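## Task

Move the orange bin and the blue bin, and no other bin, to the bench edge closest to the arms. Put the hook back at its current spot, lying flat on the bench with its handle sticking out past that same edge. All other objects must finish on the same support they rest on now. Nothing counts as done if it only stays in place because a robot holds it. Finish by releasing everything and moving the arms away.

## Robot and tools

Setup. Three identical i2rt Big YAM arms, arm1, arm2 and arm3, each with six joints, a two-finger gripper and a wrist camera. With joints 1 and 6 at zero and the hand level and pointing forward, the wrist camera rides on top of the hand and looks toward the fingertips. The hand reaches about 1.0 m from the joint1 axis. Two fixed room cameras, room_a and room_b, see the scene. The arms act independently and never wait for one another. Now and then a loose object may get a brief push from outside.

Frame. There is one shared scene frame with its origin on the floor and +z up. The hand point is midway between the fingertips. The hand z axis runs along the fingers, and the fingers open and close along the hand y axis. Robot foot poses are never printed.

execute_actions(actions, cameras). actions is a list holding one action or none. An action is an object keyed by robot name ("arm1", "arm2", "arm3"). Each robot entry has "joints", a map from joint name to an absolute target, not an offset. The joints, with units and ranges:
- joint1_rad: -2.879 to 2.879, tolerance 0.045. Rotates the whole arm about its foot; positive is counter-clockwise seen from above; at 0 the arm extends the way its foot faces.
- joint2_rad: 0 to 3.141, tolerance 0.14. Shoulder; at 0 the upper arm points back and roughly level; positive lifts it up and then forward.
- joint3_rad: 0 to 3.019, tolerance 0.09. Elbow; at 0 it is folded shut; positive opens it.
- joint4_rad: -1.692 to 1.57, tolerance 0.055. Hand pitch; positive tilts the fingers up.
- joint5_rad: -1.57 to 1.57, tolerance 0.03. Hand yaw; positive goes to the arm's right.
- joint6_rad: -2.094 to 2.094, tolerance 0.035. Hand roll; positive is clockwise seen from behind the hand.
- gripper_m: 0 to 0.093 m, tolerance 0.003. Fingertip gap. Grip force tops out near 50 to 62 N per pad, and some grippers give less.
Example: {"arm1": {"joints": {"gripper_m": 0.05}}, "arm2": {"joints": {"joint1_rad": 0.3}}}. All named motions start together and may finish at different times. Each joint moves at its own speed, so the hand may sweep a wide curve. One action lasts at most 15 s. An unknown key or an out-of-range value rejects the whole call and nothing moves. A joint you leave out may still be driving toward an earlier target. cameras is a list from arm1_cam_wrist, arm2_cam_wrist, arm3_cam_wrist, room_a, room_b, all. Leaving it out, null or ["all"] gives every camera; [] gives none. An empty actions list just returns state and images.

Results. Each robot reports joint_positions and joint torques in joint order without the gripper. Torques carry noise, per-arm offsets and scale, and friction, so they are unreliable evidence of contact. The pictures line lists the images in order. joint_status tells how each commanded joint ended:
- off_target: stopped short and may still be pushing.
- contact_stop: the joint dropped its target and holds where it is.
- time_out: it may keep a target close to where it stands and keep pushing; on_its_own will name it.
- not_followed, with a "joint command not followed" line and usually a cause: the self- and inter-arm collision check withheld the targets. They can be retried with later actions. A gripper command in the same action still runs.
on_its_own lists what was not commanded; "held at" gives the held target, not the actual position. To relieve a pushing joint, command it to its reported position. A target very close to the current position may produce no motion. After a stop, the remaining execute_actions, wait and finished_scene calls in that same reply are skipped.

wait(seconds): 0 to 10 s, commands nothing, returns state and images. zoom_image(camera, region): region is [x0,y0,x1,y1] in pixels of that camera's latest full 672x504 image, origin at top-left, no larger than 504x504. finished_scene(scene): 1 or 2. It ends that scene for good and starts the next one, whose task appears in the result.

Working order: look first, then grasp a bin, move it to the near bench edge and set it down. Do the same for the second bin. Put the hook flat back at its spot with the handle hanging past the edge. Then open the grippers, pull all arms clear, and call finished_scene.

Things to avoid. Knocking or placing anything off the work area or onto the floor ends the scene. Do not drop, slip, slam, strike or shove hard. A hard press between two robots ends the run. The collision check can react too late and ignores fingers, gripper housings and wrist cameras. The arm keeps pushing after touching something, and sustained pushing or holding heats the motors. MOTOR HOT warns at 85 °C. At 100 °C an OVER-TEMPERATURE FAULT lets that arm go limp and fall; its joints then show limit_stop_at_motor_heat, and you must resend the targets. The simulation keeps running while you think, and the robot holds your last command during that time.

Each tool is called after "Emit:" by a JSON object that holds its "api" and its "payload", one argument or row to a line.

## Session

Emit:
{"api": "execute_actions", "payload": {
  "actions": []
}}

Scene clock: 0.00 s.
Joint torques (N m, as the arm reports them, + toward a larger angle): no reading
arm1.joint_positions: joint1_rad=+0.785 joint2_rad=+0.427 joint3_rad=+1.468 joint4_rad=-1.217 joint5_rad=+0.098 joint6_rad=-0.051 gripper_m=+0.094
arm1.joint_status: not commanded
arm1.hand: x=-1.0137 y=+0.1128 z=+1.4198 quat_wxyz=(-0.287, +0.705, -0.299, -0.576) (m; scene frame)
arm2.joint_positions: joint1_rad=-0.443 joint2_rad=+0.488 joint3_rad=+1.620 joint4_rad=-1.334 joint5_rad=-0.247 joint6_rad=-0.416 gripper_m=+0.094
arm2.joint_status: not commanded
arm2.hand: x=-0.0087 y=+0.1235 z=+1.4018 quat_wxyz=(-0.551, +0.599, -0.488, -0.315) (m; scene frame)
arm3.joint_positions: joint1_rad=-0.175 joint2_rad=+0.656 joint3_rad=+1.649 joint4_rad=-1.381 joint5_rad=-0.267 joint6_rad=-0.125 gripper_m=+0.095
arm3.joint_status: not commanded
arm3.hand: x=+0.9352 y=+0.2011 z=+1.3689 quat_wxyz=(-0.373, +0.626, -0.542, -0.420) (m; scene frame)
pictures: arm1_cam_wrist, arm2_cam_wrist, arm3_cam_wrist, room_a, room_b
Images, in order (width x height): arm1_cam_wrist 672x504, arm2_cam_wrist 672x504, arm3_cam_wrist 672x504, room_a 672x504, room_b 672x504.

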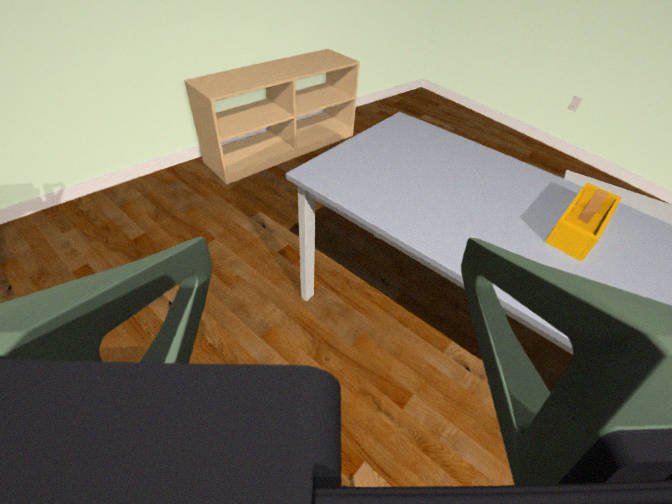

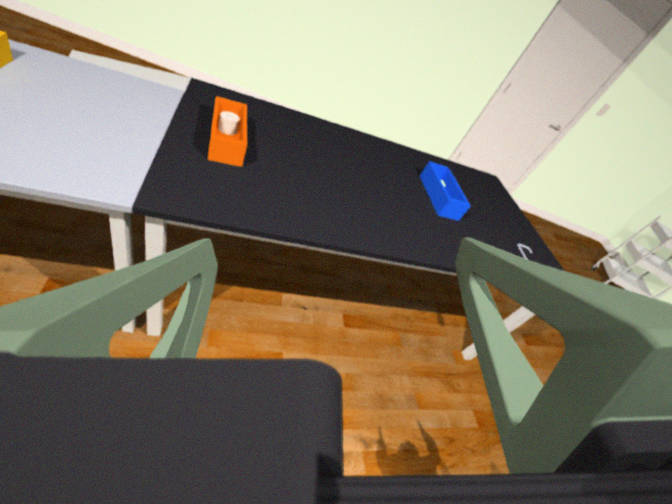

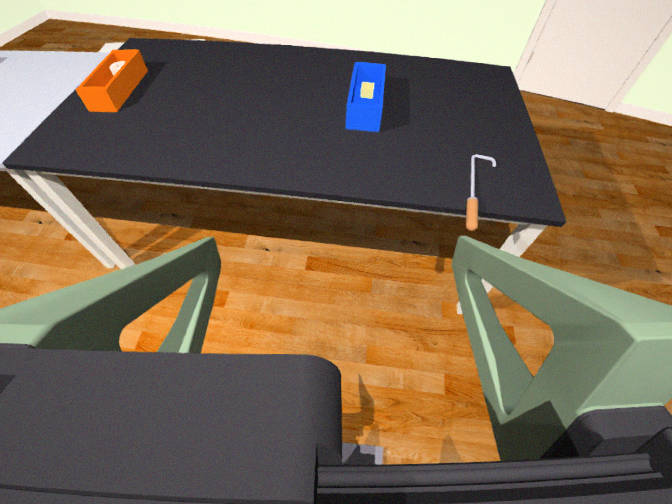

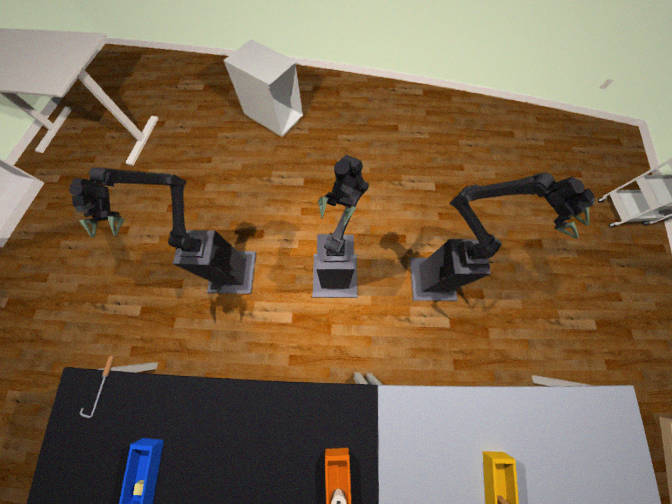

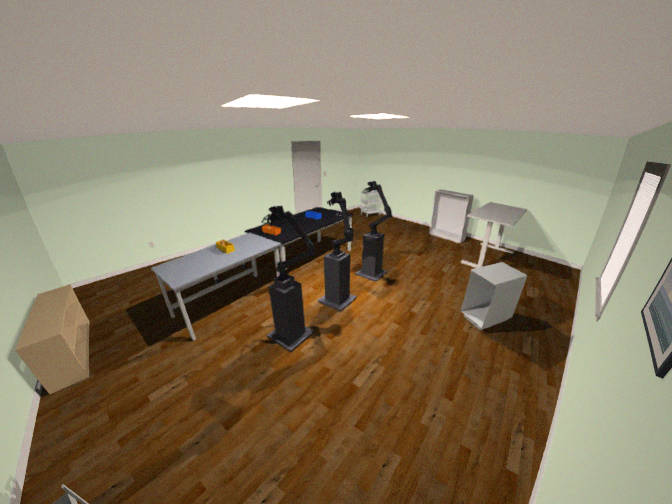

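Emit:
{"api": "execute_actions", "payload": {
  "actions": [
    {"arm3":{"joints":{"joint1_rad":0,"joint2_rad":1.57,"joint3_rad":1.57,"joint4_rad":0,"joint5_rad":0,"joint6_rad":0}},"arm2":{"joints":{"joint1_rad":0,"joint2_rad":1.57,"joint3_rad":1.57,"joint4_rad":0,"joint5_rad":0,"joint6_rad":0}}}
  ]
}}

Emit:
{"api": "execute_actions", "payload": {
  "actions": [
    {"arm3":{"joints":{"joint1_rad":-0.5,"joint4_rad":-0.6}},"arm2":{"joints":{"joint1_rad":-0.2,"joint2_rad":2.2,"joint3_rad":2.2}}}
  ]
}}

Scene clock: 5.40 s.
Joint torques (N m, as the arm reports them, + toward a larger angle): arm1=[-1.55  4.92  7.48  1.96  0.05 -0.06] | arm2=[ -0.13 -16.86  10.38   2.     0.19   0.16] | arm3=[  1.42 -15.14  12.79   2.3    0.23   0.11]
arm1.joint_positions: joint1_rad=+0.785 joint2_rad=+0.427 joint3_rad=+1.468 joint4_rad=-1.217 joint5_rad=+0.098 joint6_rad=-0.051 gripper_m=+0.094
arm1.joint_status: not commanded
arm1.hand: x=-1.0137 y=+0.1128 z=+1.4198 quat_wxyz=(-0.287, +0.705, -0.299, -0.576) (m; scene frame)
arm2.joint_positions: joint1_rad=-0.003 joint2_rad=+1.568 joint3_rad=+1.557 joint4_rad=-0.014 joint5_rad=-0.004 joint6_rad=-0.016 gripper_m=+0.094
arm2.joint_status: all done
arm2.hand: x=-0.0363 y=+0.7156 z=+1.2347 quat_wxyz=(-0.490, +0.518, -0.494, -0.497) (m; scene frame)
arm3.joint_positions: joint1_rad=-0.008 joint2_rad=+1.575 joint3_rad=+1.563 joint4_rad=-0.015 joint5_rad=-0.003 joint6_rad=-0.016 gripper_m=+0.095
arm3.joint_status: all done
arm3.hand: x=+0.9418 y=+0.7210 z=+1.2191 quat_wxyz=(-0.492, +0.514, -0.502, -0.492) (m; scene frame)
pictures: arm1_cam_wrist, arm2_cam_wrist, arm3_cam_wrist, room_a, room_b
Images, in order (width x height): arm1_cam_wrist 672x504, arm2_cam_wrist 672x504, arm3_cam_wrist 672x504, room_a 672x504, room_b 672x504.

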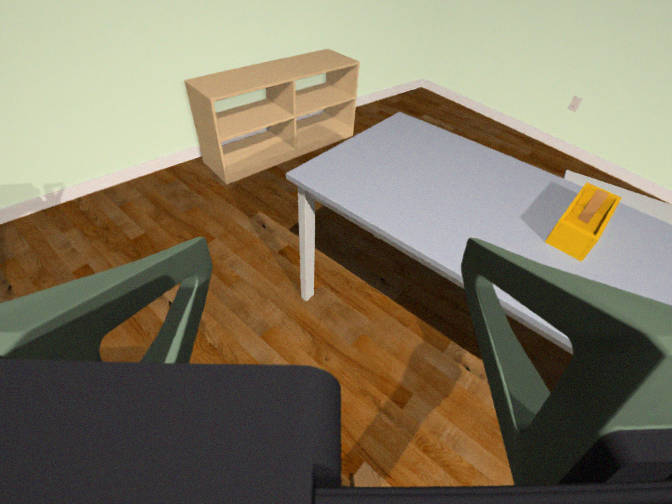

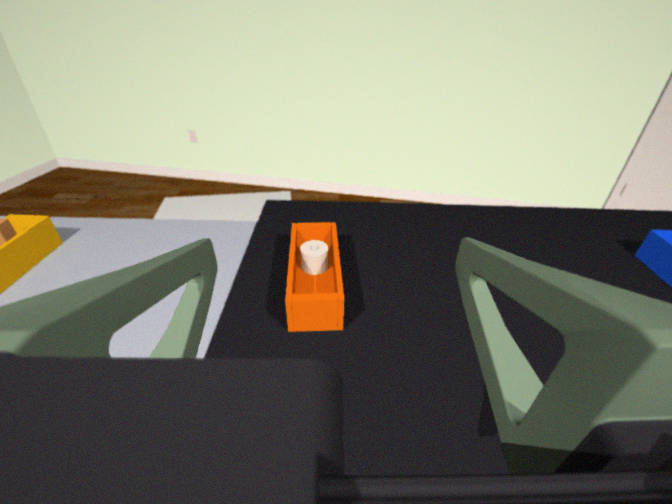

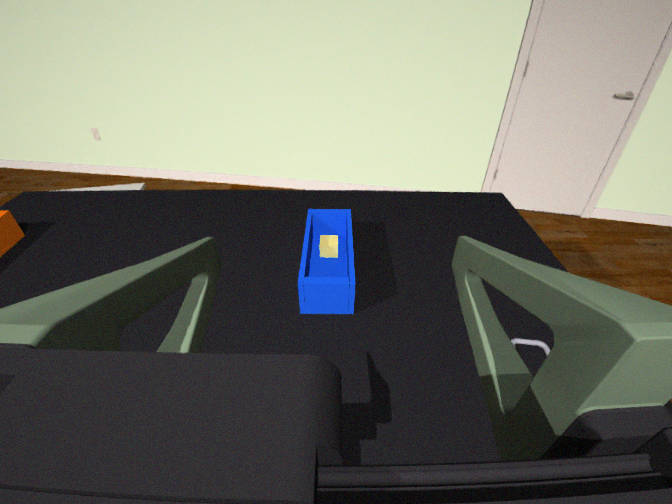

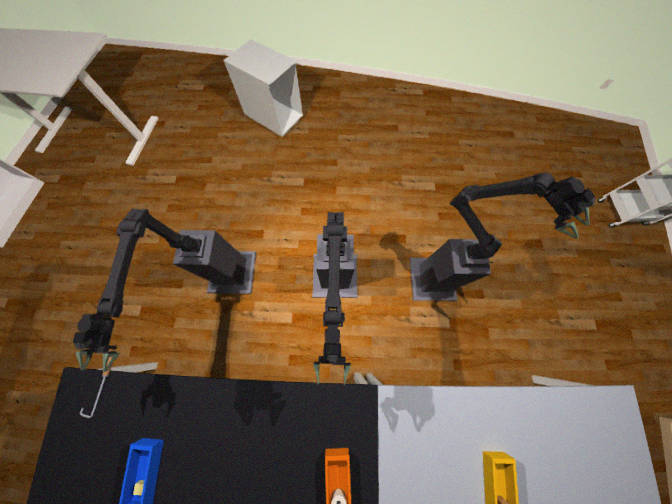

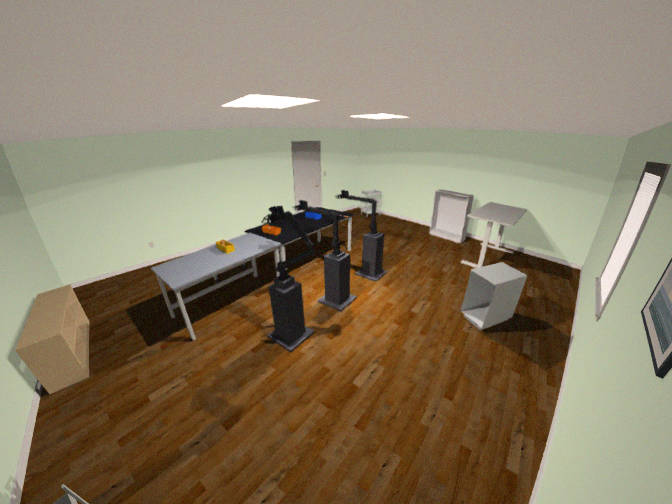

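Scene clock: 7.17 s.
Joint torques (N m, as the arm reports them, + toward a larger angle): arm1=[-1.61  4.9   7.47  1.96  0.05 -0.06] | arm2=[ -0.07 -28.14  13.93   1.92   0.09   0.15] | arm3=[  1.38 -14.68  12.64   1.13   0.03   0.13]
arm1.joint_positions: joint1_rad=+0.785 joint2_rad=+0.427 joint3_rad=+1.468 joint4_rad=-1.217 joint5_rad=+0.098 joint6_rad=-0.051 gripper_m=+0.094
arm1.joint_status: not commanded
arm1.hand: x=-1.0137 y=+0.1128 z=+1.4198 quat_wxyz=(-0.287, +0.705, -0.299, -0.576) (m; scene frame)
arm2.joint_positions: joint1_rad=-0.200 joint2_rad=+2.205 joint3_rad=+2.135 joint4_rad=-0.009 joint5_rad=-0.001 joint6_rad=-0.014 gripper_m=+0.094
arm2.joint_status: all done
arm2.hand: x=+0.1412 y=+0.9127 z=+1.0847 quat_wxyz=(-0.522, +0.478, -0.558, -0.433) (m; scene frame)
arm3.joint_positions: joint1_rad=-0.505 joint2_rad=+1.575 joint3_rad=+1.563 joint4_rad=-0.591 joint5_rad=+0.002 joint6_rad=-0.013 gripper_m=+0.095
arm3.joint_status: all done
arm3.hand: x=+1.2654 y=+0.5975 z=+1.0856 quat_wxyz=(-0.398, +0.461, -0.758, -0.235) (m; scene frame)
pictures: arm1_cam_wrist, arm2_cam_wrist, arm3_cam_wrist, room_a, room_b
Images, in order (width x height): arm1_cam_wrist 672x504, arm2_cam_wrist 672x504, arm3_cam_wrist 672x504, room_a 672x504, room_b 672x504.

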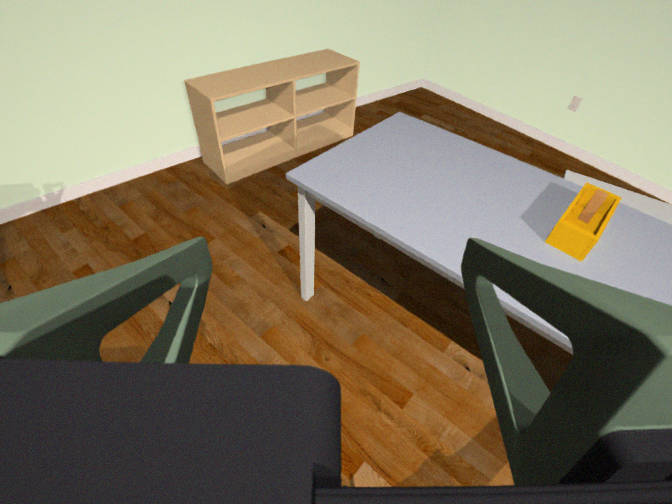

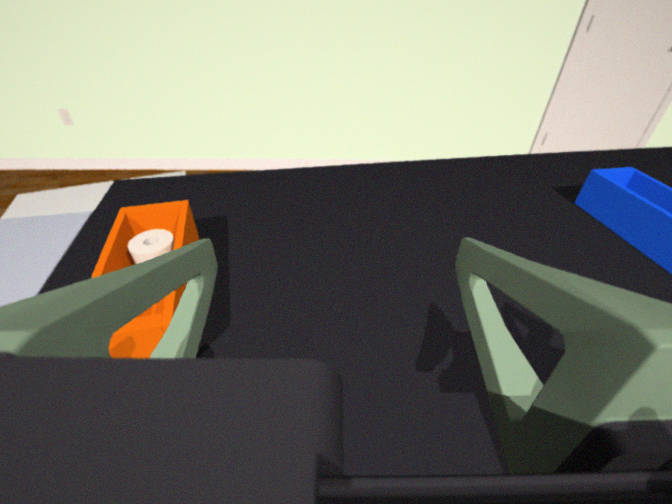

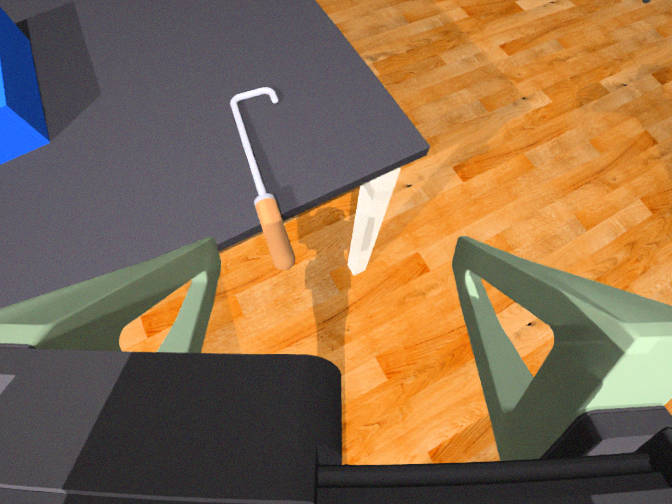

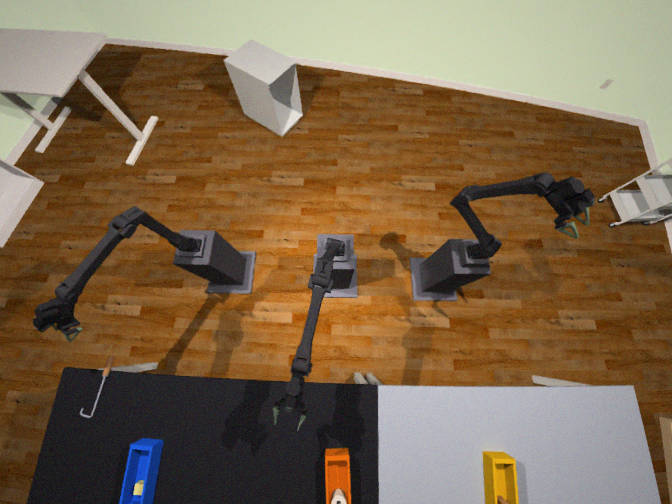

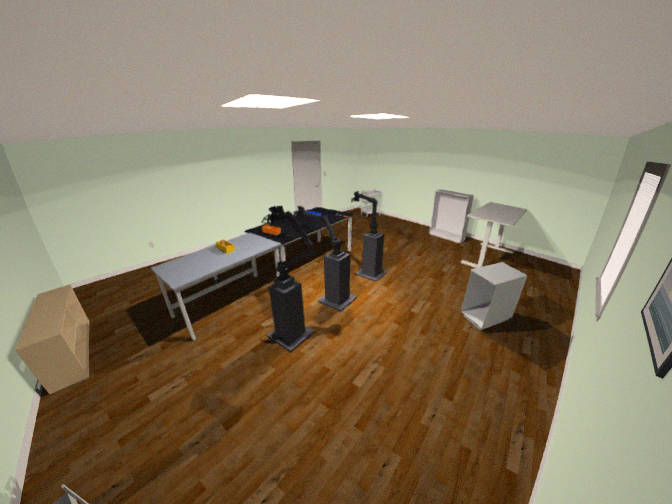

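Emit:
{"api": "execute_actions", "payload": {
  "actions": [
    {"arm3":{"joints":{"joint1_rad":-0.62,"joint2_rad":2.21,"joint3_rad":1.22,"joint4_rad":1.0,"joint5_rad":-0.61}},"arm2":{"joints":{"joint1_rad":-0.7,"joint2_rad":1.6,"joint3_rad":0.9,"joint4_rad":0.8,"joint5_rad":0.3}}}
  ],
  "cameras": ["arm3_cam_wrist","arm2_cam_wrist","room_a"]
}}

Scene clock: 20.57 s.
Joint torques (N m, as the arm reports them, + toward a larger angle): arm1=[-1.57  4.9   7.46  1.97  0.05 -0.06] | arm2=[ -1.3  -15.41   8.03   1.98  -0.02   0.12] | arm3=[  1.61 -17.94   9.52   2.27  -0.01   0.06]
arm1.joint_positions: joint1_rad=+0.785 joint2_rad=+0.427 joint3_rad=+1.468 joint4_rad=-1.217 joint5_rad=+0.098 joint6_rad=-0.051 gripper_m=+0.094
arm1.joint_status: not commanded
arm1.hand: x=-1.0137 y=+0.1128 z=+1.4198 quat_wxyz=(-0.287, +0.705, -0.299, -0.576) (m; scene frame)
arm2.joint_positions: joint1_rad=-0.692 joint2_rad=+1.604 joint3_rad=+0.893 joint4_rad=+0.786 joint5_rad=+0.301 joint6_rad=-0.012 gripper_m=+0.095
arm2.joint_status: all done
arm2.hand: x=+0.4107 y=+0.4632 z=+1.0119 quat_wxyz=(-0.698, +0.200, -0.651, -0.222) (m; scene frame)
arm3.joint_positions: joint1_rad=-0.627 joint2_rad=+2.210 joint3_rad=+1.197 joint4_rad=+0.984 joint5_rad=-0.607 joint6_rad=-0.012 gripper_m=+0.095
arm3.joint_status: all done
arm3.hand: x=+1.2786 y=+0.6452 z=+0.7839 quat_wxyz=(-0.491, +0.504, -0.510, -0.494) (m; scene frame)
pictures: arm2_cam_wrist, arm3_cam_wrist, room_a
Images, in order (width x height): arm2_cam_wrist 672x504, arm3_cam_wrist 672x504, room_a 672x504.

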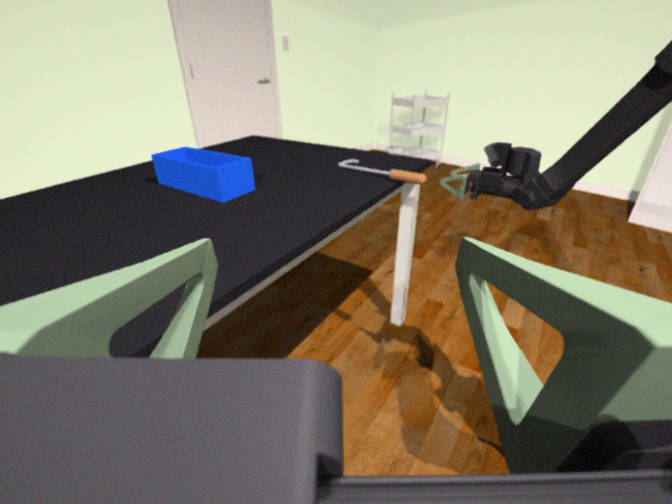

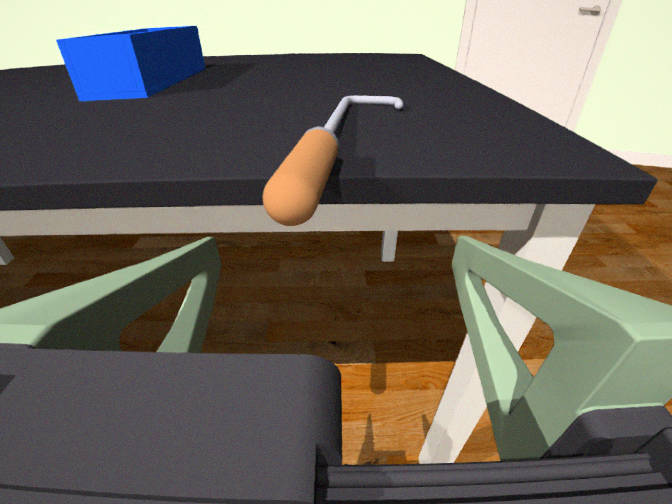

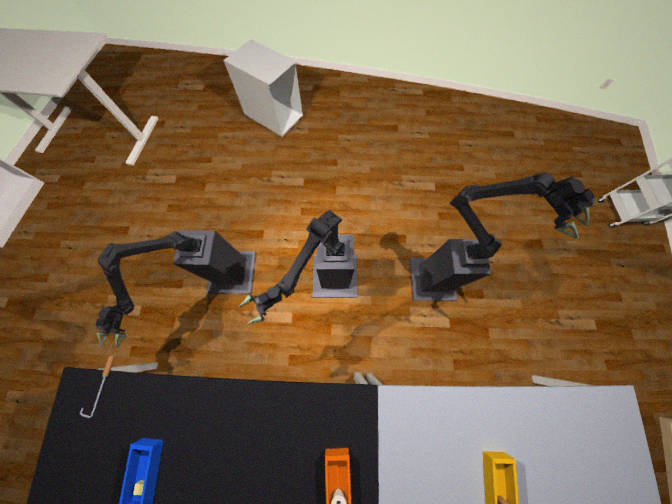

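Emit:
{"api": "execute_actions", "payload": {
  "actions": [
    {"arm3":{"joints":{"joint1_rad":-0.49,"joint2_rad":2.366,"joint3_rad":1.46,"joint4_rad":0.94,"joint5_rad":-0.40}}}
  ],
  "cameras": ["arm3_cam_wrist","arm2_cam_wrist"]
}}

Emit:
{"api": "zoom_image", "payload": {
  "camera": "arm2_cam_wrist",
  "region": [320,120,520,240]
}}

Scene clock: 27.70 s.
Joint torques (N m, as the arm reports them, + toward a larger angle): arm1=[-1.56  4.92  7.47  1.95  0.05 -0.06] | arm2=[ -1.29 -15.66   8.12   1.89   0.     0.14] | arm3=[  0.49 -18.55  11.96   1.46   0.17   0.11]
arm1.joint_positions: joint1_rad=+0.785 joint2_rad=+0.427 joint3_rad=+1.468 joint4_rad=-1.217 joint5_rad=+0.098 joint6_rad=-0.051 gripper_m=+0.094
arm1.joint_status: not commanded
arm1.hand: x=-1.0137 y=+0.1128 z=+1.4198 quat_wxyz=(-0.287, +0.705, -0.299, -0.576) (m; scene frame)
arm2.joint_positions: joint1_rad=-0.692 joint2_rad=+1.604 joint3_rad=+0.893 joint4_rad=+0.786 joint5_rad=+0.301 joint6_rad=-0.012 gripper_m=+0.095
arm2.joint_status: not commanded
arm2.hand: x=+0.4107 y=+0.4632 z=+1.0119 quat_wxyz=(-0.698, +0.200, -0.651, -0.222) (m; scene frame)
arm3.joint_positions: joint1_rad=-0.484 joint2_rad=+2.350 joint3_rad=+1.420 joint4_rad=+0.945 joint5_rad=-0.402 joint6_rad=-0.012 gripper_m=+0.095
arm3.joint_status: all done
arm3.hand: x=+1.2455 y=+0.7408 z=+0.7694 quat_wxyz=(-0.522, +0.485, -0.510, -0.482) (m; scene frame)
pictures: arm2_cam_wrist, arm3_cam_wrist
Images, in order (width x height): arm2_cam_wrist 672x504, arm3_cam_wrist 672x504.

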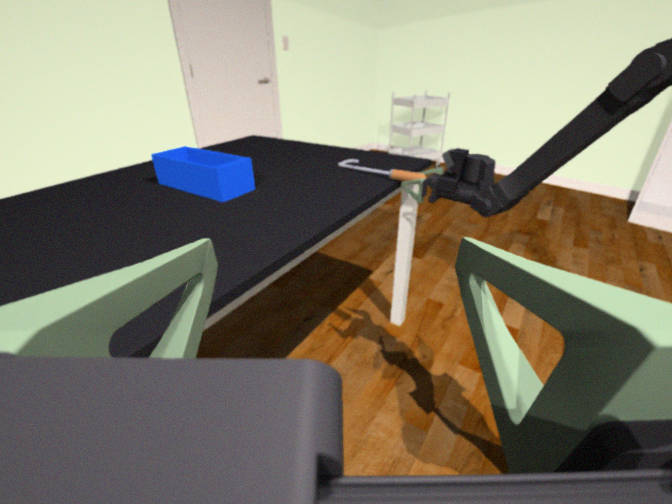

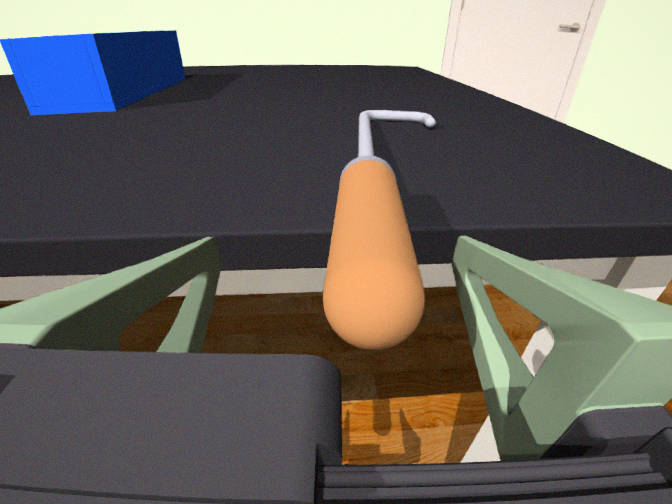

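Region (320, 120, 520, 240) of arm2_cam_wrist's 672x504 image, scaled by 2.520, with more detail than that image has; it fills the top 302 rows of this view, and the rest is white.

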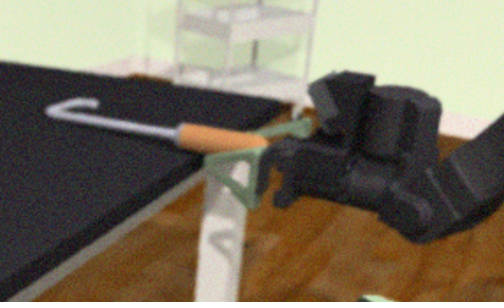

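Emit:
{"api": "execute_actions", "payload": {
  "actions": [
    {"arm3":{"joints":{"joint1_rad":-0.50,"joint2_rad":2.40,"joint3_rad":1.54,"joint4_rad":0.90,"joint5_rad":-0.42}}}
  ],
  "cameras": ["arm3_cam_wrist"]
}}

Scene clock: 36.10 s.
Joint torques (N m, as the arm reports them, + toward a larger angle): arm1=[-1.59  4.87  7.47  1.97  0.05 -0.07] | arm2=[ -1.14 -15.43   8.03   1.93  -0.03   0.13] | arm3=[  0.63 -18.63  12.25   1.4   -0.01   0.09]
arm1.joint_positions: joint1_rad=+0.785 joint2_rad=+0.427 joint3_rad=+1.468 joint4_rad=-1.217 joint5_rad=+0.098 joint6_rad=-0.051 gripper_m=+0.094
arm1.joint_status: not commanded
arm1.hand: x=-1.0137 y=+0.1128 z=+1.4198 quat_wxyz=(-0.287, +0.705, -0.299, -0.576) (m; scene frame)
arm2.joint_positions: joint1_rad=-0.692 joint2_rad=+1.604 joint3_rad=+0.893 joint4_rad=+0.786 joint5_rad=+0.301 joint6_rad=-0.012 gripper_m=+0.095
arm2.joint_status: not commanded
arm2.hand: x=+0.4107 y=+0.4632 z=+1.0119 quat_wxyz=(-0.698, +0.200, -0.651, -0.222) (m; scene frame)
arm3.joint_positions: joint1_rad=-0.490 joint2_rad=+2.372 joint3_rad=+1.501 joint4_rad=+0.908 joint5_rad=-0.417 joint6_rad=-0.012 gripper_m=+0.095
arm3.joint_status: all done
arm3.hand: x=+1.2577 y=+0.7592 z=+0.7816 quat_wxyz=(-0.527, +0.485, -0.501, -0.487) (m; scene frame)
pictures: arm3_cam_wrist
Images, in order (width x height): arm3_cam_wrist 672x504.

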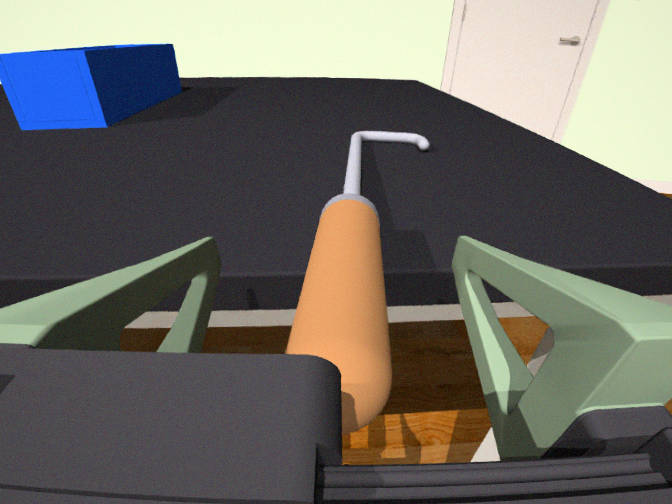

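Emit:
{"api": "execute_actions", "payload": {
  "actions": [
    {"arm3":{"joints":{"joint4_rad":0.865}}}
  ],
  "cameras": []
}}

Emit:
{"api": "execute_actions", "payload": {
  "actions": [
    {"arm3":{"joints":{"gripper_m":0.0}}}
  ],
  "cameras": ["arm3_cam_wrist"]
}}

Emit:
{"api": "execute_actions", "payload": {
  "actions": [
    {"arm3":{"joints":{"joint2_rad":2.1,"joint4_rad":0.62}}}
  ],
  "cameras": ["arm3_cam_wrist","arm2_cam_wrist"]
}}

Scene clock: 40.37 s.
Joint torques (N m, as the arm reports them, + toward a larger angle): arm1=[-1.57  4.9   7.47  1.97  0.05 -0.06] | arm2=[ -1.28 -15.33   8.04   1.94   0.     0.13] | arm3=[  0.17 -18.18  12.35   1.44  -0.02   0.06]
arm1.joint_positions: joint1_rad=+0.785 joint2_rad=+0.427 joint3_rad=+1.468 joint4_rad=-1.217 joint5_rad=+0.098 joint6_rad=-0.051 gripper_m=+0.094
arm1.joint_status: not commanded
arm1.hand: x=-1.0137 y=+0.1128 z=+1.4198 quat_wxyz=(-0.287, +0.705, -0.299, -0.576) (m; scene frame)
arm2.joint_positions: joint1_rad=-0.692 joint2_rad=+1.604 joint3_rad=+0.893 joint4_rad=+0.786 joint5_rad=+0.301 joint6_rad=-0.012 gripper_m=+0.095
arm2.joint_status: not commanded
arm2.hand: x=+0.4107 y=+0.4632 z=+1.0119 quat_wxyz=(-0.698, +0.200, -0.651, -0.222) (m; scene frame)
arm3.joint_positions: joint1_rad=-0.490 joint2_rad=+2.372 joint3_rad=+1.501 joint4_rad=+0.874 joint5_rad=-0.417 joint6_rad=-0.012 gripper_m=+0.095
arm3.joint_status: all done
arm3.hand: x=+1.2578 y=+0.7592 z=+0.7736 quat_wxyz=(-0.515, +0.489, -0.512, -0.483) (m; scene frame)
pictures: none
No camera images: the call's "cameras" was empty. Leave "cameras" out to get every camera's image.

Scene clock: 41.10 s.
Joint torques (N m, as the arm reports them, + toward a larger angle): arm1=[-1.55  4.94  7.47  1.96  0.05 -0.06] | arm2=[ -1.31 -15.56   8.1    1.94  -0.02   0.13] | arm3=[ -0.13 -18.5   12.4    1.36   0.07   0.06]
arm1.joint_positions: joint1_rad=+0.785 joint2_rad=+0.427 joint3_rad=+1.468 joint4_rad=-1.217 joint5_rad=+0.098 joint6_rad=-0.051 gripper_m=+0.094
arm1.joint_status: not commanded
arm1.hand: x=-1.0137 y=+0.1128 z=+1.4198 quat_wxyz=(-0.287, +0.705, -0.299, -0.576) (m; scene frame)
arm2.joint_positions: joint1_rad=-0.692 joint2_rad=+1.604 joint3_rad=+0.893 joint4_rad=+0.786 joint5_rad=+0.301 joint6_rad=-0.012 gripper_m=+0.095
arm2.joint_status: not commanded
arm2.hand: x=+0.4107 y=+0.4632 z=+1.0119 quat_wxyz=(-0.698, +0.200, -0.651, -0.222) (m; scene frame)
arm3.joint_positions: joint1_rad=-0.491 joint2_rad=+2.372 joint3_rad=+1.501 joint4_rad=+0.874 joint5_rad=-0.420 joint6_rad=-0.012 gripper_m=+0.030
arm3.joint_status: gripper_m off_target (ended at +0.030, target +0.000)
arm3.hand: x=+1.2582 y=+0.7589 z=+0.7736 quat_wxyz=(-0.515, +0.489, -0.512, -0.483) (m; scene frame)
pictures: arm3_cam_wrist
Images, in order (width x height): arm3_cam_wrist 672x504.

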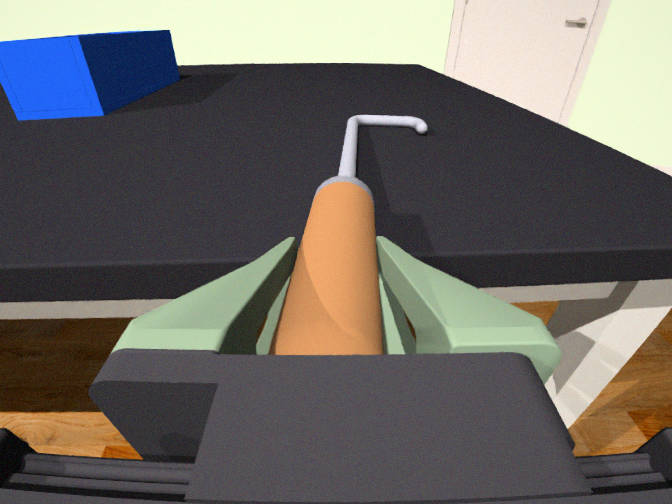

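Scene clock: 42.33 s.
Joint torques (N m, as the arm reports them, + toward a larger angle): arm1=[-1.57  4.9   7.47  1.95  0.05 -0.06] | arm2=[ -1.36 -15.19   7.98   1.96   0.     0.15] | arm3=[ -0.17 -20.61  13.96   2.69   0.04   0.04]
arm1.joint_positions: joint1_rad=+0.785 joint2_rad=+0.427 joint3_rad=+1.468 joint4_rad=-1.217 joint5_rad=+0.098 joint6_rad=-0.051 gripper_m=+0.094
arm1.joint_status: not commanded
arm1.hand: x=-1.0137 y=+0.1128 z=+1.4198 quat_wxyz=(-0.287, +0.705, -0.299, -0.576) (m; scene frame)
arm2.joint_positions: joint1_rad=-0.692 joint2_rad=+1.604 joint3_rad=+0.893 joint4_rad=+0.786 joint5_rad=+0.301 joint6_rad=-0.012 gripper_m=+0.095
arm2.joint_status: not commanded
arm2.hand: x=+0.4107 y=+0.4632 z=+1.0119 quat_wxyz=(-0.698, +0.200, -0.651, -0.222) (m; scene frame)
arm3.joint_positions: joint1_rad=-0.492 joint2_rad=+2.114 joint3_rad=+1.503 joint4_rad=+0.597 joint5_rad=-0.419 joint6_rad=-0.010 gripper_m=+0.030
arm3.joint_status: all done
arm3.hand: x=+1.2602 y=+0.7607 z=+0.9173 quat_wxyz=(-0.509, +0.490, -0.518, -0.481) (m; scene frame)
pictures: arm2_cam_wrist, arm3_cam_wrist
Images, in order (width x height): arm2_cam_wrist 672x504, arm3_cam_wrist 672x504.

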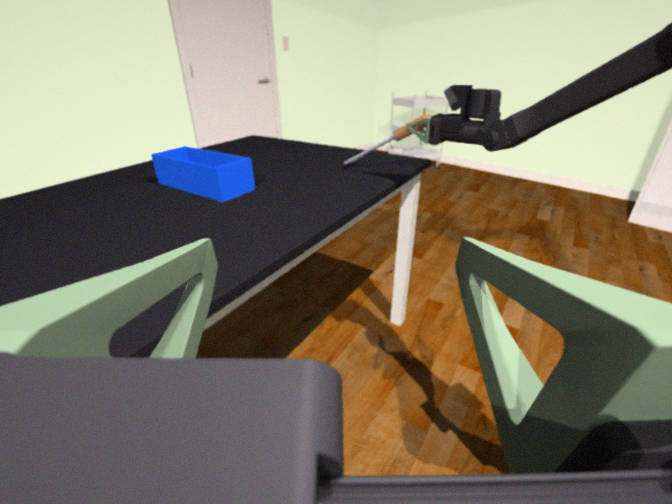

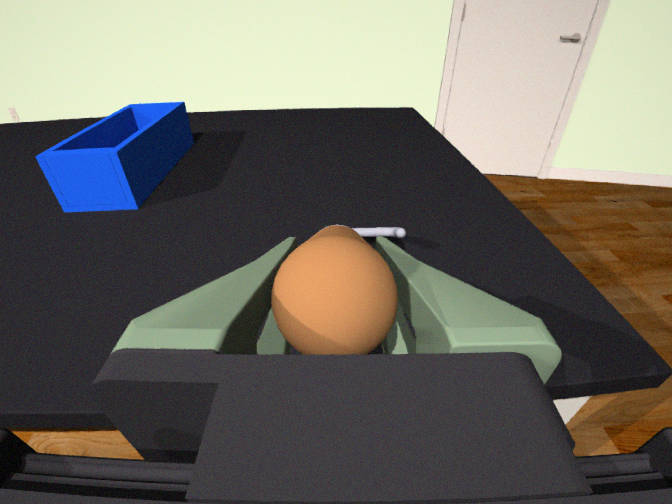

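Emit:
{"api": "execute_actions", "payload": {
  "actions": [
    {"arm3":{"joints":{"joint2_rad":2.375,"joint4_rad":0.875}}}
  ],
  "cameras": ["arm3_cam_wrist","arm2_cam_wrist"]
}}

Emit:
{"api": "execute_actions", "payload": {
  "actions": [
    {"arm3":{"joints":{"gripper_m":0.05}}}
  ],
  "cameras": ["arm3_cam_wrist","arm2_cam_wrist"]
}}

Emit:
{"api": "zoom_image", "payload": {
  "camera": "arm2_cam_wrist",
  "region": [330,140,480,220]
}}

Scene clock: 47.73 s.
Joint torques (N m, as the arm reports them, + toward a larger angle): arm1=[-1.56  4.9   7.47  1.96  0.05 -0.06] | arm2=[ -1.17 -15.59   8.     2.    -0.02   0.11] | arm3=[  0.32 -20.5   11.88   1.77   0.05   0.05]
arm1.joint_positions: joint1_rad=+0.785 joint2_rad=+0.427 joint3_rad=+1.468 joint4_rad=-1.217 joint5_rad=+0.098 joint6_rad=-0.051 gripper_m=+0.094
arm1.joint_status: not commanded
arm1.hand: x=-1.0137 y=+0.1128 z=+1.4198 quat_wxyz=(-0.287, +0.705, -0.299, -0.576) (m; scene frame)
arm2.joint_positions: joint1_rad=-0.692 joint2_rad=+1.604 joint3_rad=+0.893 joint4_rad=+0.786 joint5_rad=+0.301 joint6_rad=-0.012 gripper_m=+0.095
arm2.joint_status: not commanded
arm2.hand: x=+0.4107 y=+0.4632 z=+1.0119 quat_wxyz=(-0.698, +0.200, -0.651, -0.222) (m; scene frame)
arm3.joint_positions: joint1_rad=-0.493 joint2_rad=+2.372 joint3_rad=+1.505 joint4_rad=+0.873 joint5_rad=-0.419 joint6_rad=-0.008 gripper_m=+0.030
arm3.joint_status: all done
arm3.hand: x=+1.2601 y=+0.7594 z=+0.7750 quat_wxyz=(-0.516, +0.487, -0.513, -0.484) (m; scene frame)
pictures: arm2_cam_wrist, arm3_cam_wrist
Images, in order (width x height): arm2_cam_wrist 672x504, arm3_cam_wrist 672x504.

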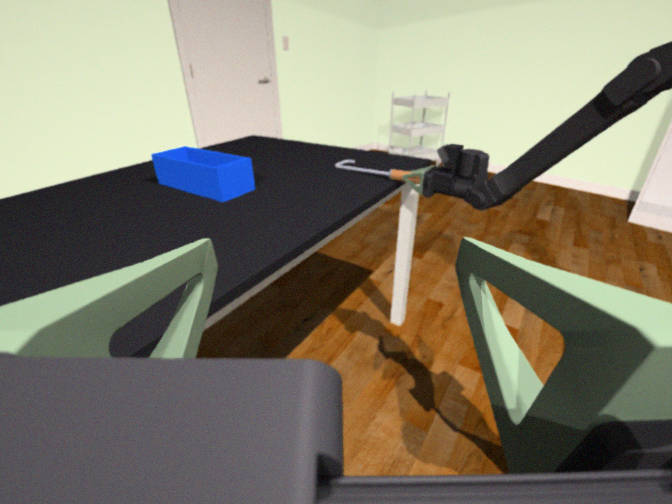

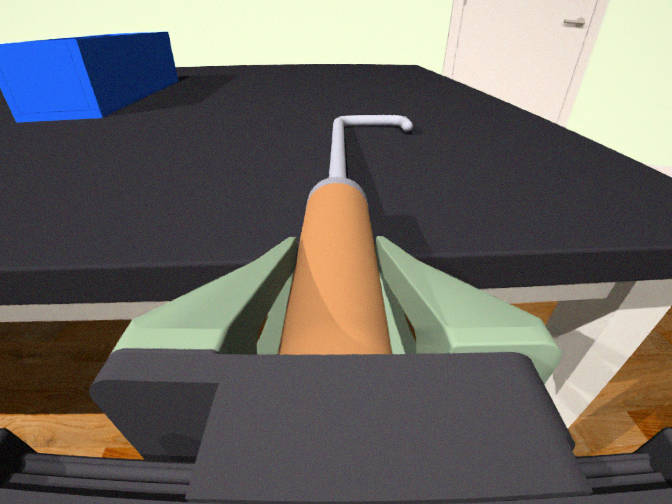

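Scene clock: 48.33 s.
Joint torques (N m, as the arm reports them, + toward a larger angle): arm1=[-1.58  4.9   7.47  1.96  0.05 -0.06] | arm2=[ -1.45 -15.12   8.11   1.98  -0.01   0.11] | arm3=[  0.51 -20.2   12.     1.62   0.06   0.05]
arm1.joint_positions: joint1_rad=+0.785 joint2_rad=+0.427 joint3_rad=+1.468 joint4_rad=-1.217 joint5_rad=+0.098 joint6_rad=-0.051 gripper_m=+0.094
arm1.joint_status: not commanded
arm1.hand: x=-1.0137 y=+0.1128 z=+1.4198 quat_wxyz=(-0.287, +0.705, -0.299, -0.576) (m; scene frame)
arm2.joint_positions: joint1_rad=-0.692 joint2_rad=+1.604 joint3_rad=+0.893 joint4_rad=+0.786 joint5_rad=+0.301 joint6_rad=-0.012 gripper_m=+0.095
arm2.joint_status: not commanded
arm2.hand: x=+0.4107 y=+0.4632 z=+1.0119 quat_wxyz=(-0.698, +0.200, -0.651, -0.222) (m; scene frame)
arm3.joint_positions: joint1_rad=-0.493 joint2_rad=+2.372 joint3_rad=+1.505 joint4_rad=+0.873 joint5_rad=-0.419 joint6_rad=-0.008 gripper_m=+0.050
arm3.joint_status: all done
arm3.hand: x=+1.2601 y=+0.7594 z=+0.7750 quat_wxyz=(-0.516, +0.487, -0.513, -0.484) (m; scene frame)
pictures: arm2_cam_wrist, arm3_cam_wrist
Images, in order (width x height): arm2_cam_wrist 672x504, arm3_cam_wrist 672x504.

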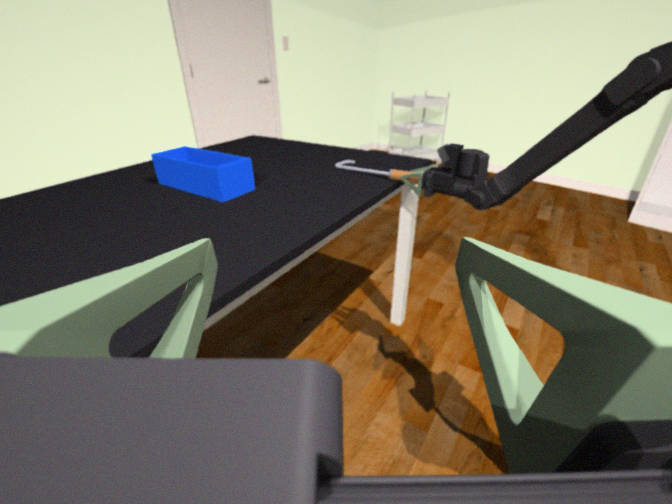

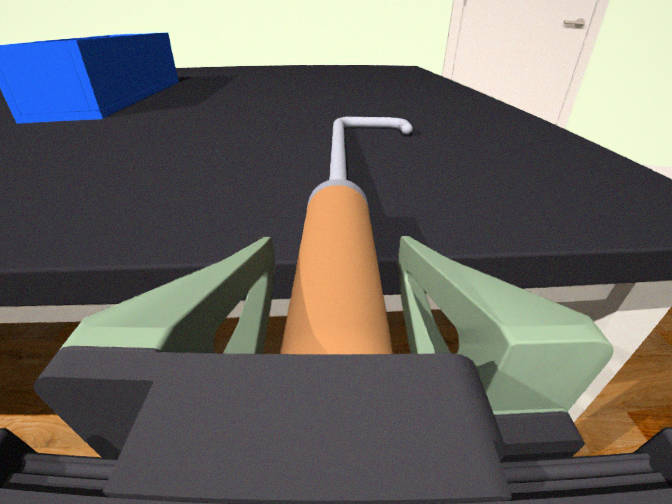

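Region (330, 140, 480, 220) of arm2_cam_wrist's 672x504 image, scaled by 3.360, with more detail than that image has; it fills the top 269 rows of this view, and the rest is white.

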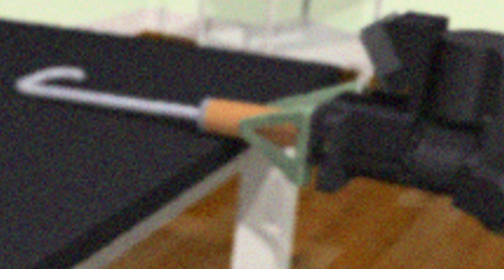

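Emit:
{"api": "execute_actions", "payload": {
  "actions": [
    {"arm3":{"joints":{"joint6_rad":0.75,"gripper_m":0.04}}}
  ],
  "cameras": ["arm3_cam_wrist"]
}}

Emit:
{"api": "execute_actions", "payload": {
  "actions": [
    {"arm3":{"joints":{"gripper_m":0}}}
  ],
  "cameras": []
}}

Emit:
{"api": "execute_actions", "payload": {
  "actions": [
    {"arm3":{"joints":{"joint2_rad":2.28,"joint4_rad":0.80,"joint6_rad":1.2}}}
  ],
  "cameras": ["arm3_cam_wrist","arm2_cam_wrist"]
}}

Scene clock: 54.90 s.
Joint torques (N m, as the arm reports them, + toward a larger angle): arm1=[-1.59  4.91  7.46  1.96  0.06 -0.06] | arm2=[ -1.22 -15.33   8.01   1.96  -0.04   0.12] | arm3=[  0.13 -20.95  11.89   1.68   0.04   0.04]
arm1.joint_positions: joint1_rad=+0.785 joint2_rad=+0.427 joint3_rad=+1.468 joint4_rad=-1.217 joint5_rad=+0.098 joint6_rad=-0.051 gripper_m=+0.094
arm1.joint_status: not commanded
arm1.hand: x=-1.0137 y=+0.1128 z=+1.4198 quat_wxyz=(-0.287, +0.705, -0.299, -0.576) (m; scene frame)
arm2.joint_positions: joint1_rad=-0.692 joint2_rad=+1.604 joint3_rad=+0.893 joint4_rad=+0.786 joint5_rad=+0.301 joint6_rad=-0.012 gripper_m=+0.095
arm2.joint_status: not commanded
arm2.hand: x=+0.4107 y=+0.4632 z=+1.0119 quat_wxyz=(-0.698, +0.200, -0.651, -0.222) (m; scene frame)
arm3.joint_positions: joint1_rad=-0.493 joint2_rad=+2.372 joint3_rad=+1.505 joint4_rad=+0.873 joint5_rad=-0.419 joint6_rad=+0.734 gripper_m=+0.040
arm3.joint_status: all done
arm3.hand: x=+1.2601 y=+0.7594 z=+0.7750 quat_wxyz=(-0.305, +0.268, -0.654, -0.638) (m; scene frame)
pictures: arm3_cam_wrist
Images, in order (width x height): arm3_cam_wrist 672x504.

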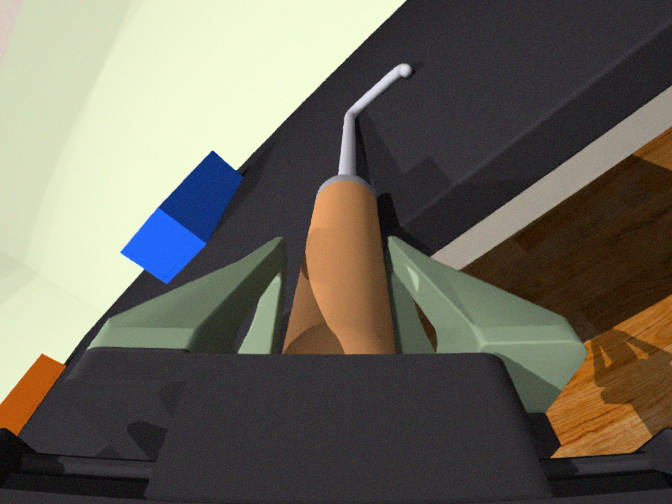

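Scene clock: 55.47 s.
Joint torques (N m, as the arm reports them, + toward a larger angle): arm1=[-1.56  4.91  7.47  1.96  0.05 -0.07] | arm2=[ -1.42 -15.59   8.01   1.97  -0.04   0.13] | arm3=[  0.61 -19.88  11.95   1.77   0.02   0.05]
arm1.joint_positions: joint1_rad=+0.785 joint2_rad=+0.427 joint3_rad=+1.468 joint4_rad=-1.217 joint5_rad=+0.098 joint6_rad=-0.051 gripper_m=+0.094
arm1.joint_status: not commanded
arm1.hand: x=-1.0137 y=+0.1128 z=+1.4198 quat_wxyz=(-0.287, +0.705, -0.299, -0.576) (m; scene frame)
arm2.joint_positions: joint1_rad=-0.692 joint2_rad=+1.604 joint3_rad=+0.893 joint4_rad=+0.786 joint5_rad=+0.301 joint6_rad=-0.012 gripper_m=+0.095
arm2.joint_status: not commanded
arm2.hand: x=+0.4107 y=+0.4632 z=+1.0119 quat_wxyz=(-0.698, +0.200, -0.651, -0.222) (m; scene frame)
arm3.joint_positions: joint1_rad=-0.493 joint2_rad=+2.372 joint3_rad=+1.505 joint4_rad=+0.873 joint5_rad=-0.419 joint6_rad=+0.735 gripper_m=+0.030
arm3.joint_status: gripper_m off_target (ended at +0.030, target +0.000)
arm3.hand: x=+1.2601 y=+0.7594 z=+0.7749 quat_wxyz=(-0.305, +0.268, -0.655, -0.638) (m; scene frame)
pictures: none
No camera images: the call's "cameras" was empty. Leave "cameras" out to get every camera's image.

Scene clock: 56.93 s.
Joint torques (N m, as the arm reports them, + toward a larger angle): arm1=[-1.56  4.92  7.46  1.96  0.05 -0.06] | arm2=[ -1.37 -15.49   8.07   1.92   0.     0.15] | arm3=[  0.38 -22.36  12.37   2.11   0.11   0.21]
arm1.joint_positions: joint1_rad=+0.785 joint2_rad=+0.427 joint3_rad=+1.468 joint4_rad=-1.217 joint5_rad=+0.098 joint6_rad=-0.051 gripper_m=+0.094
arm1.joint_status: not commanded
arm1.hand: x=-1.0137 y=+0.1128 z=+1.4198 quat_wxyz=(-0.287, +0.705, -0.299, -0.576) (m; scene frame)
arm2.joint_positions: joint1_rad=-0.692 joint2_rad=+1.604 joint3_rad=+0.893 joint4_rad=+0.786 joint5_rad=+0.301 joint6_rad=-0.012 gripper_m=+0.095
arm2.joint_status: not commanded
arm2.hand: x=+0.4107 y=+0.4632 z=+1.0119 quat_wxyz=(-0.698, +0.200, -0.651, -0.222) (m; scene frame)
arm3.joint_positions: joint1_rad=-0.494 joint2_rad=+2.311 joint3_rad=+1.505 joint4_rad=+0.790 joint5_rad=-0.419 joint6_rad=+1.169 gripper_m=+0.030
arm3.joint_status: all done
arm3.hand: x=+1.2626 y=+0.7624 z=+0.8048 quat_wxyz=(-0.156, +0.119, -0.704, -0.682) (m; scene frame)
pictures: arm2_cam_wrist, arm3_cam_wrist
Images, in order (width x height): arm2_cam_wrist 672x504, arm3_cam_wrist 672x504.

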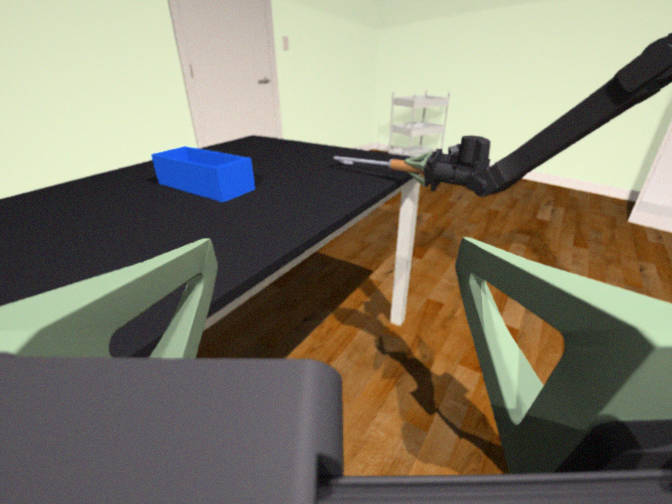

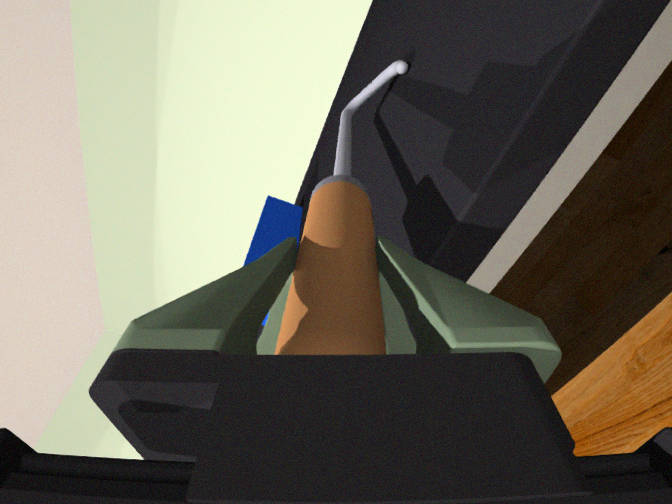

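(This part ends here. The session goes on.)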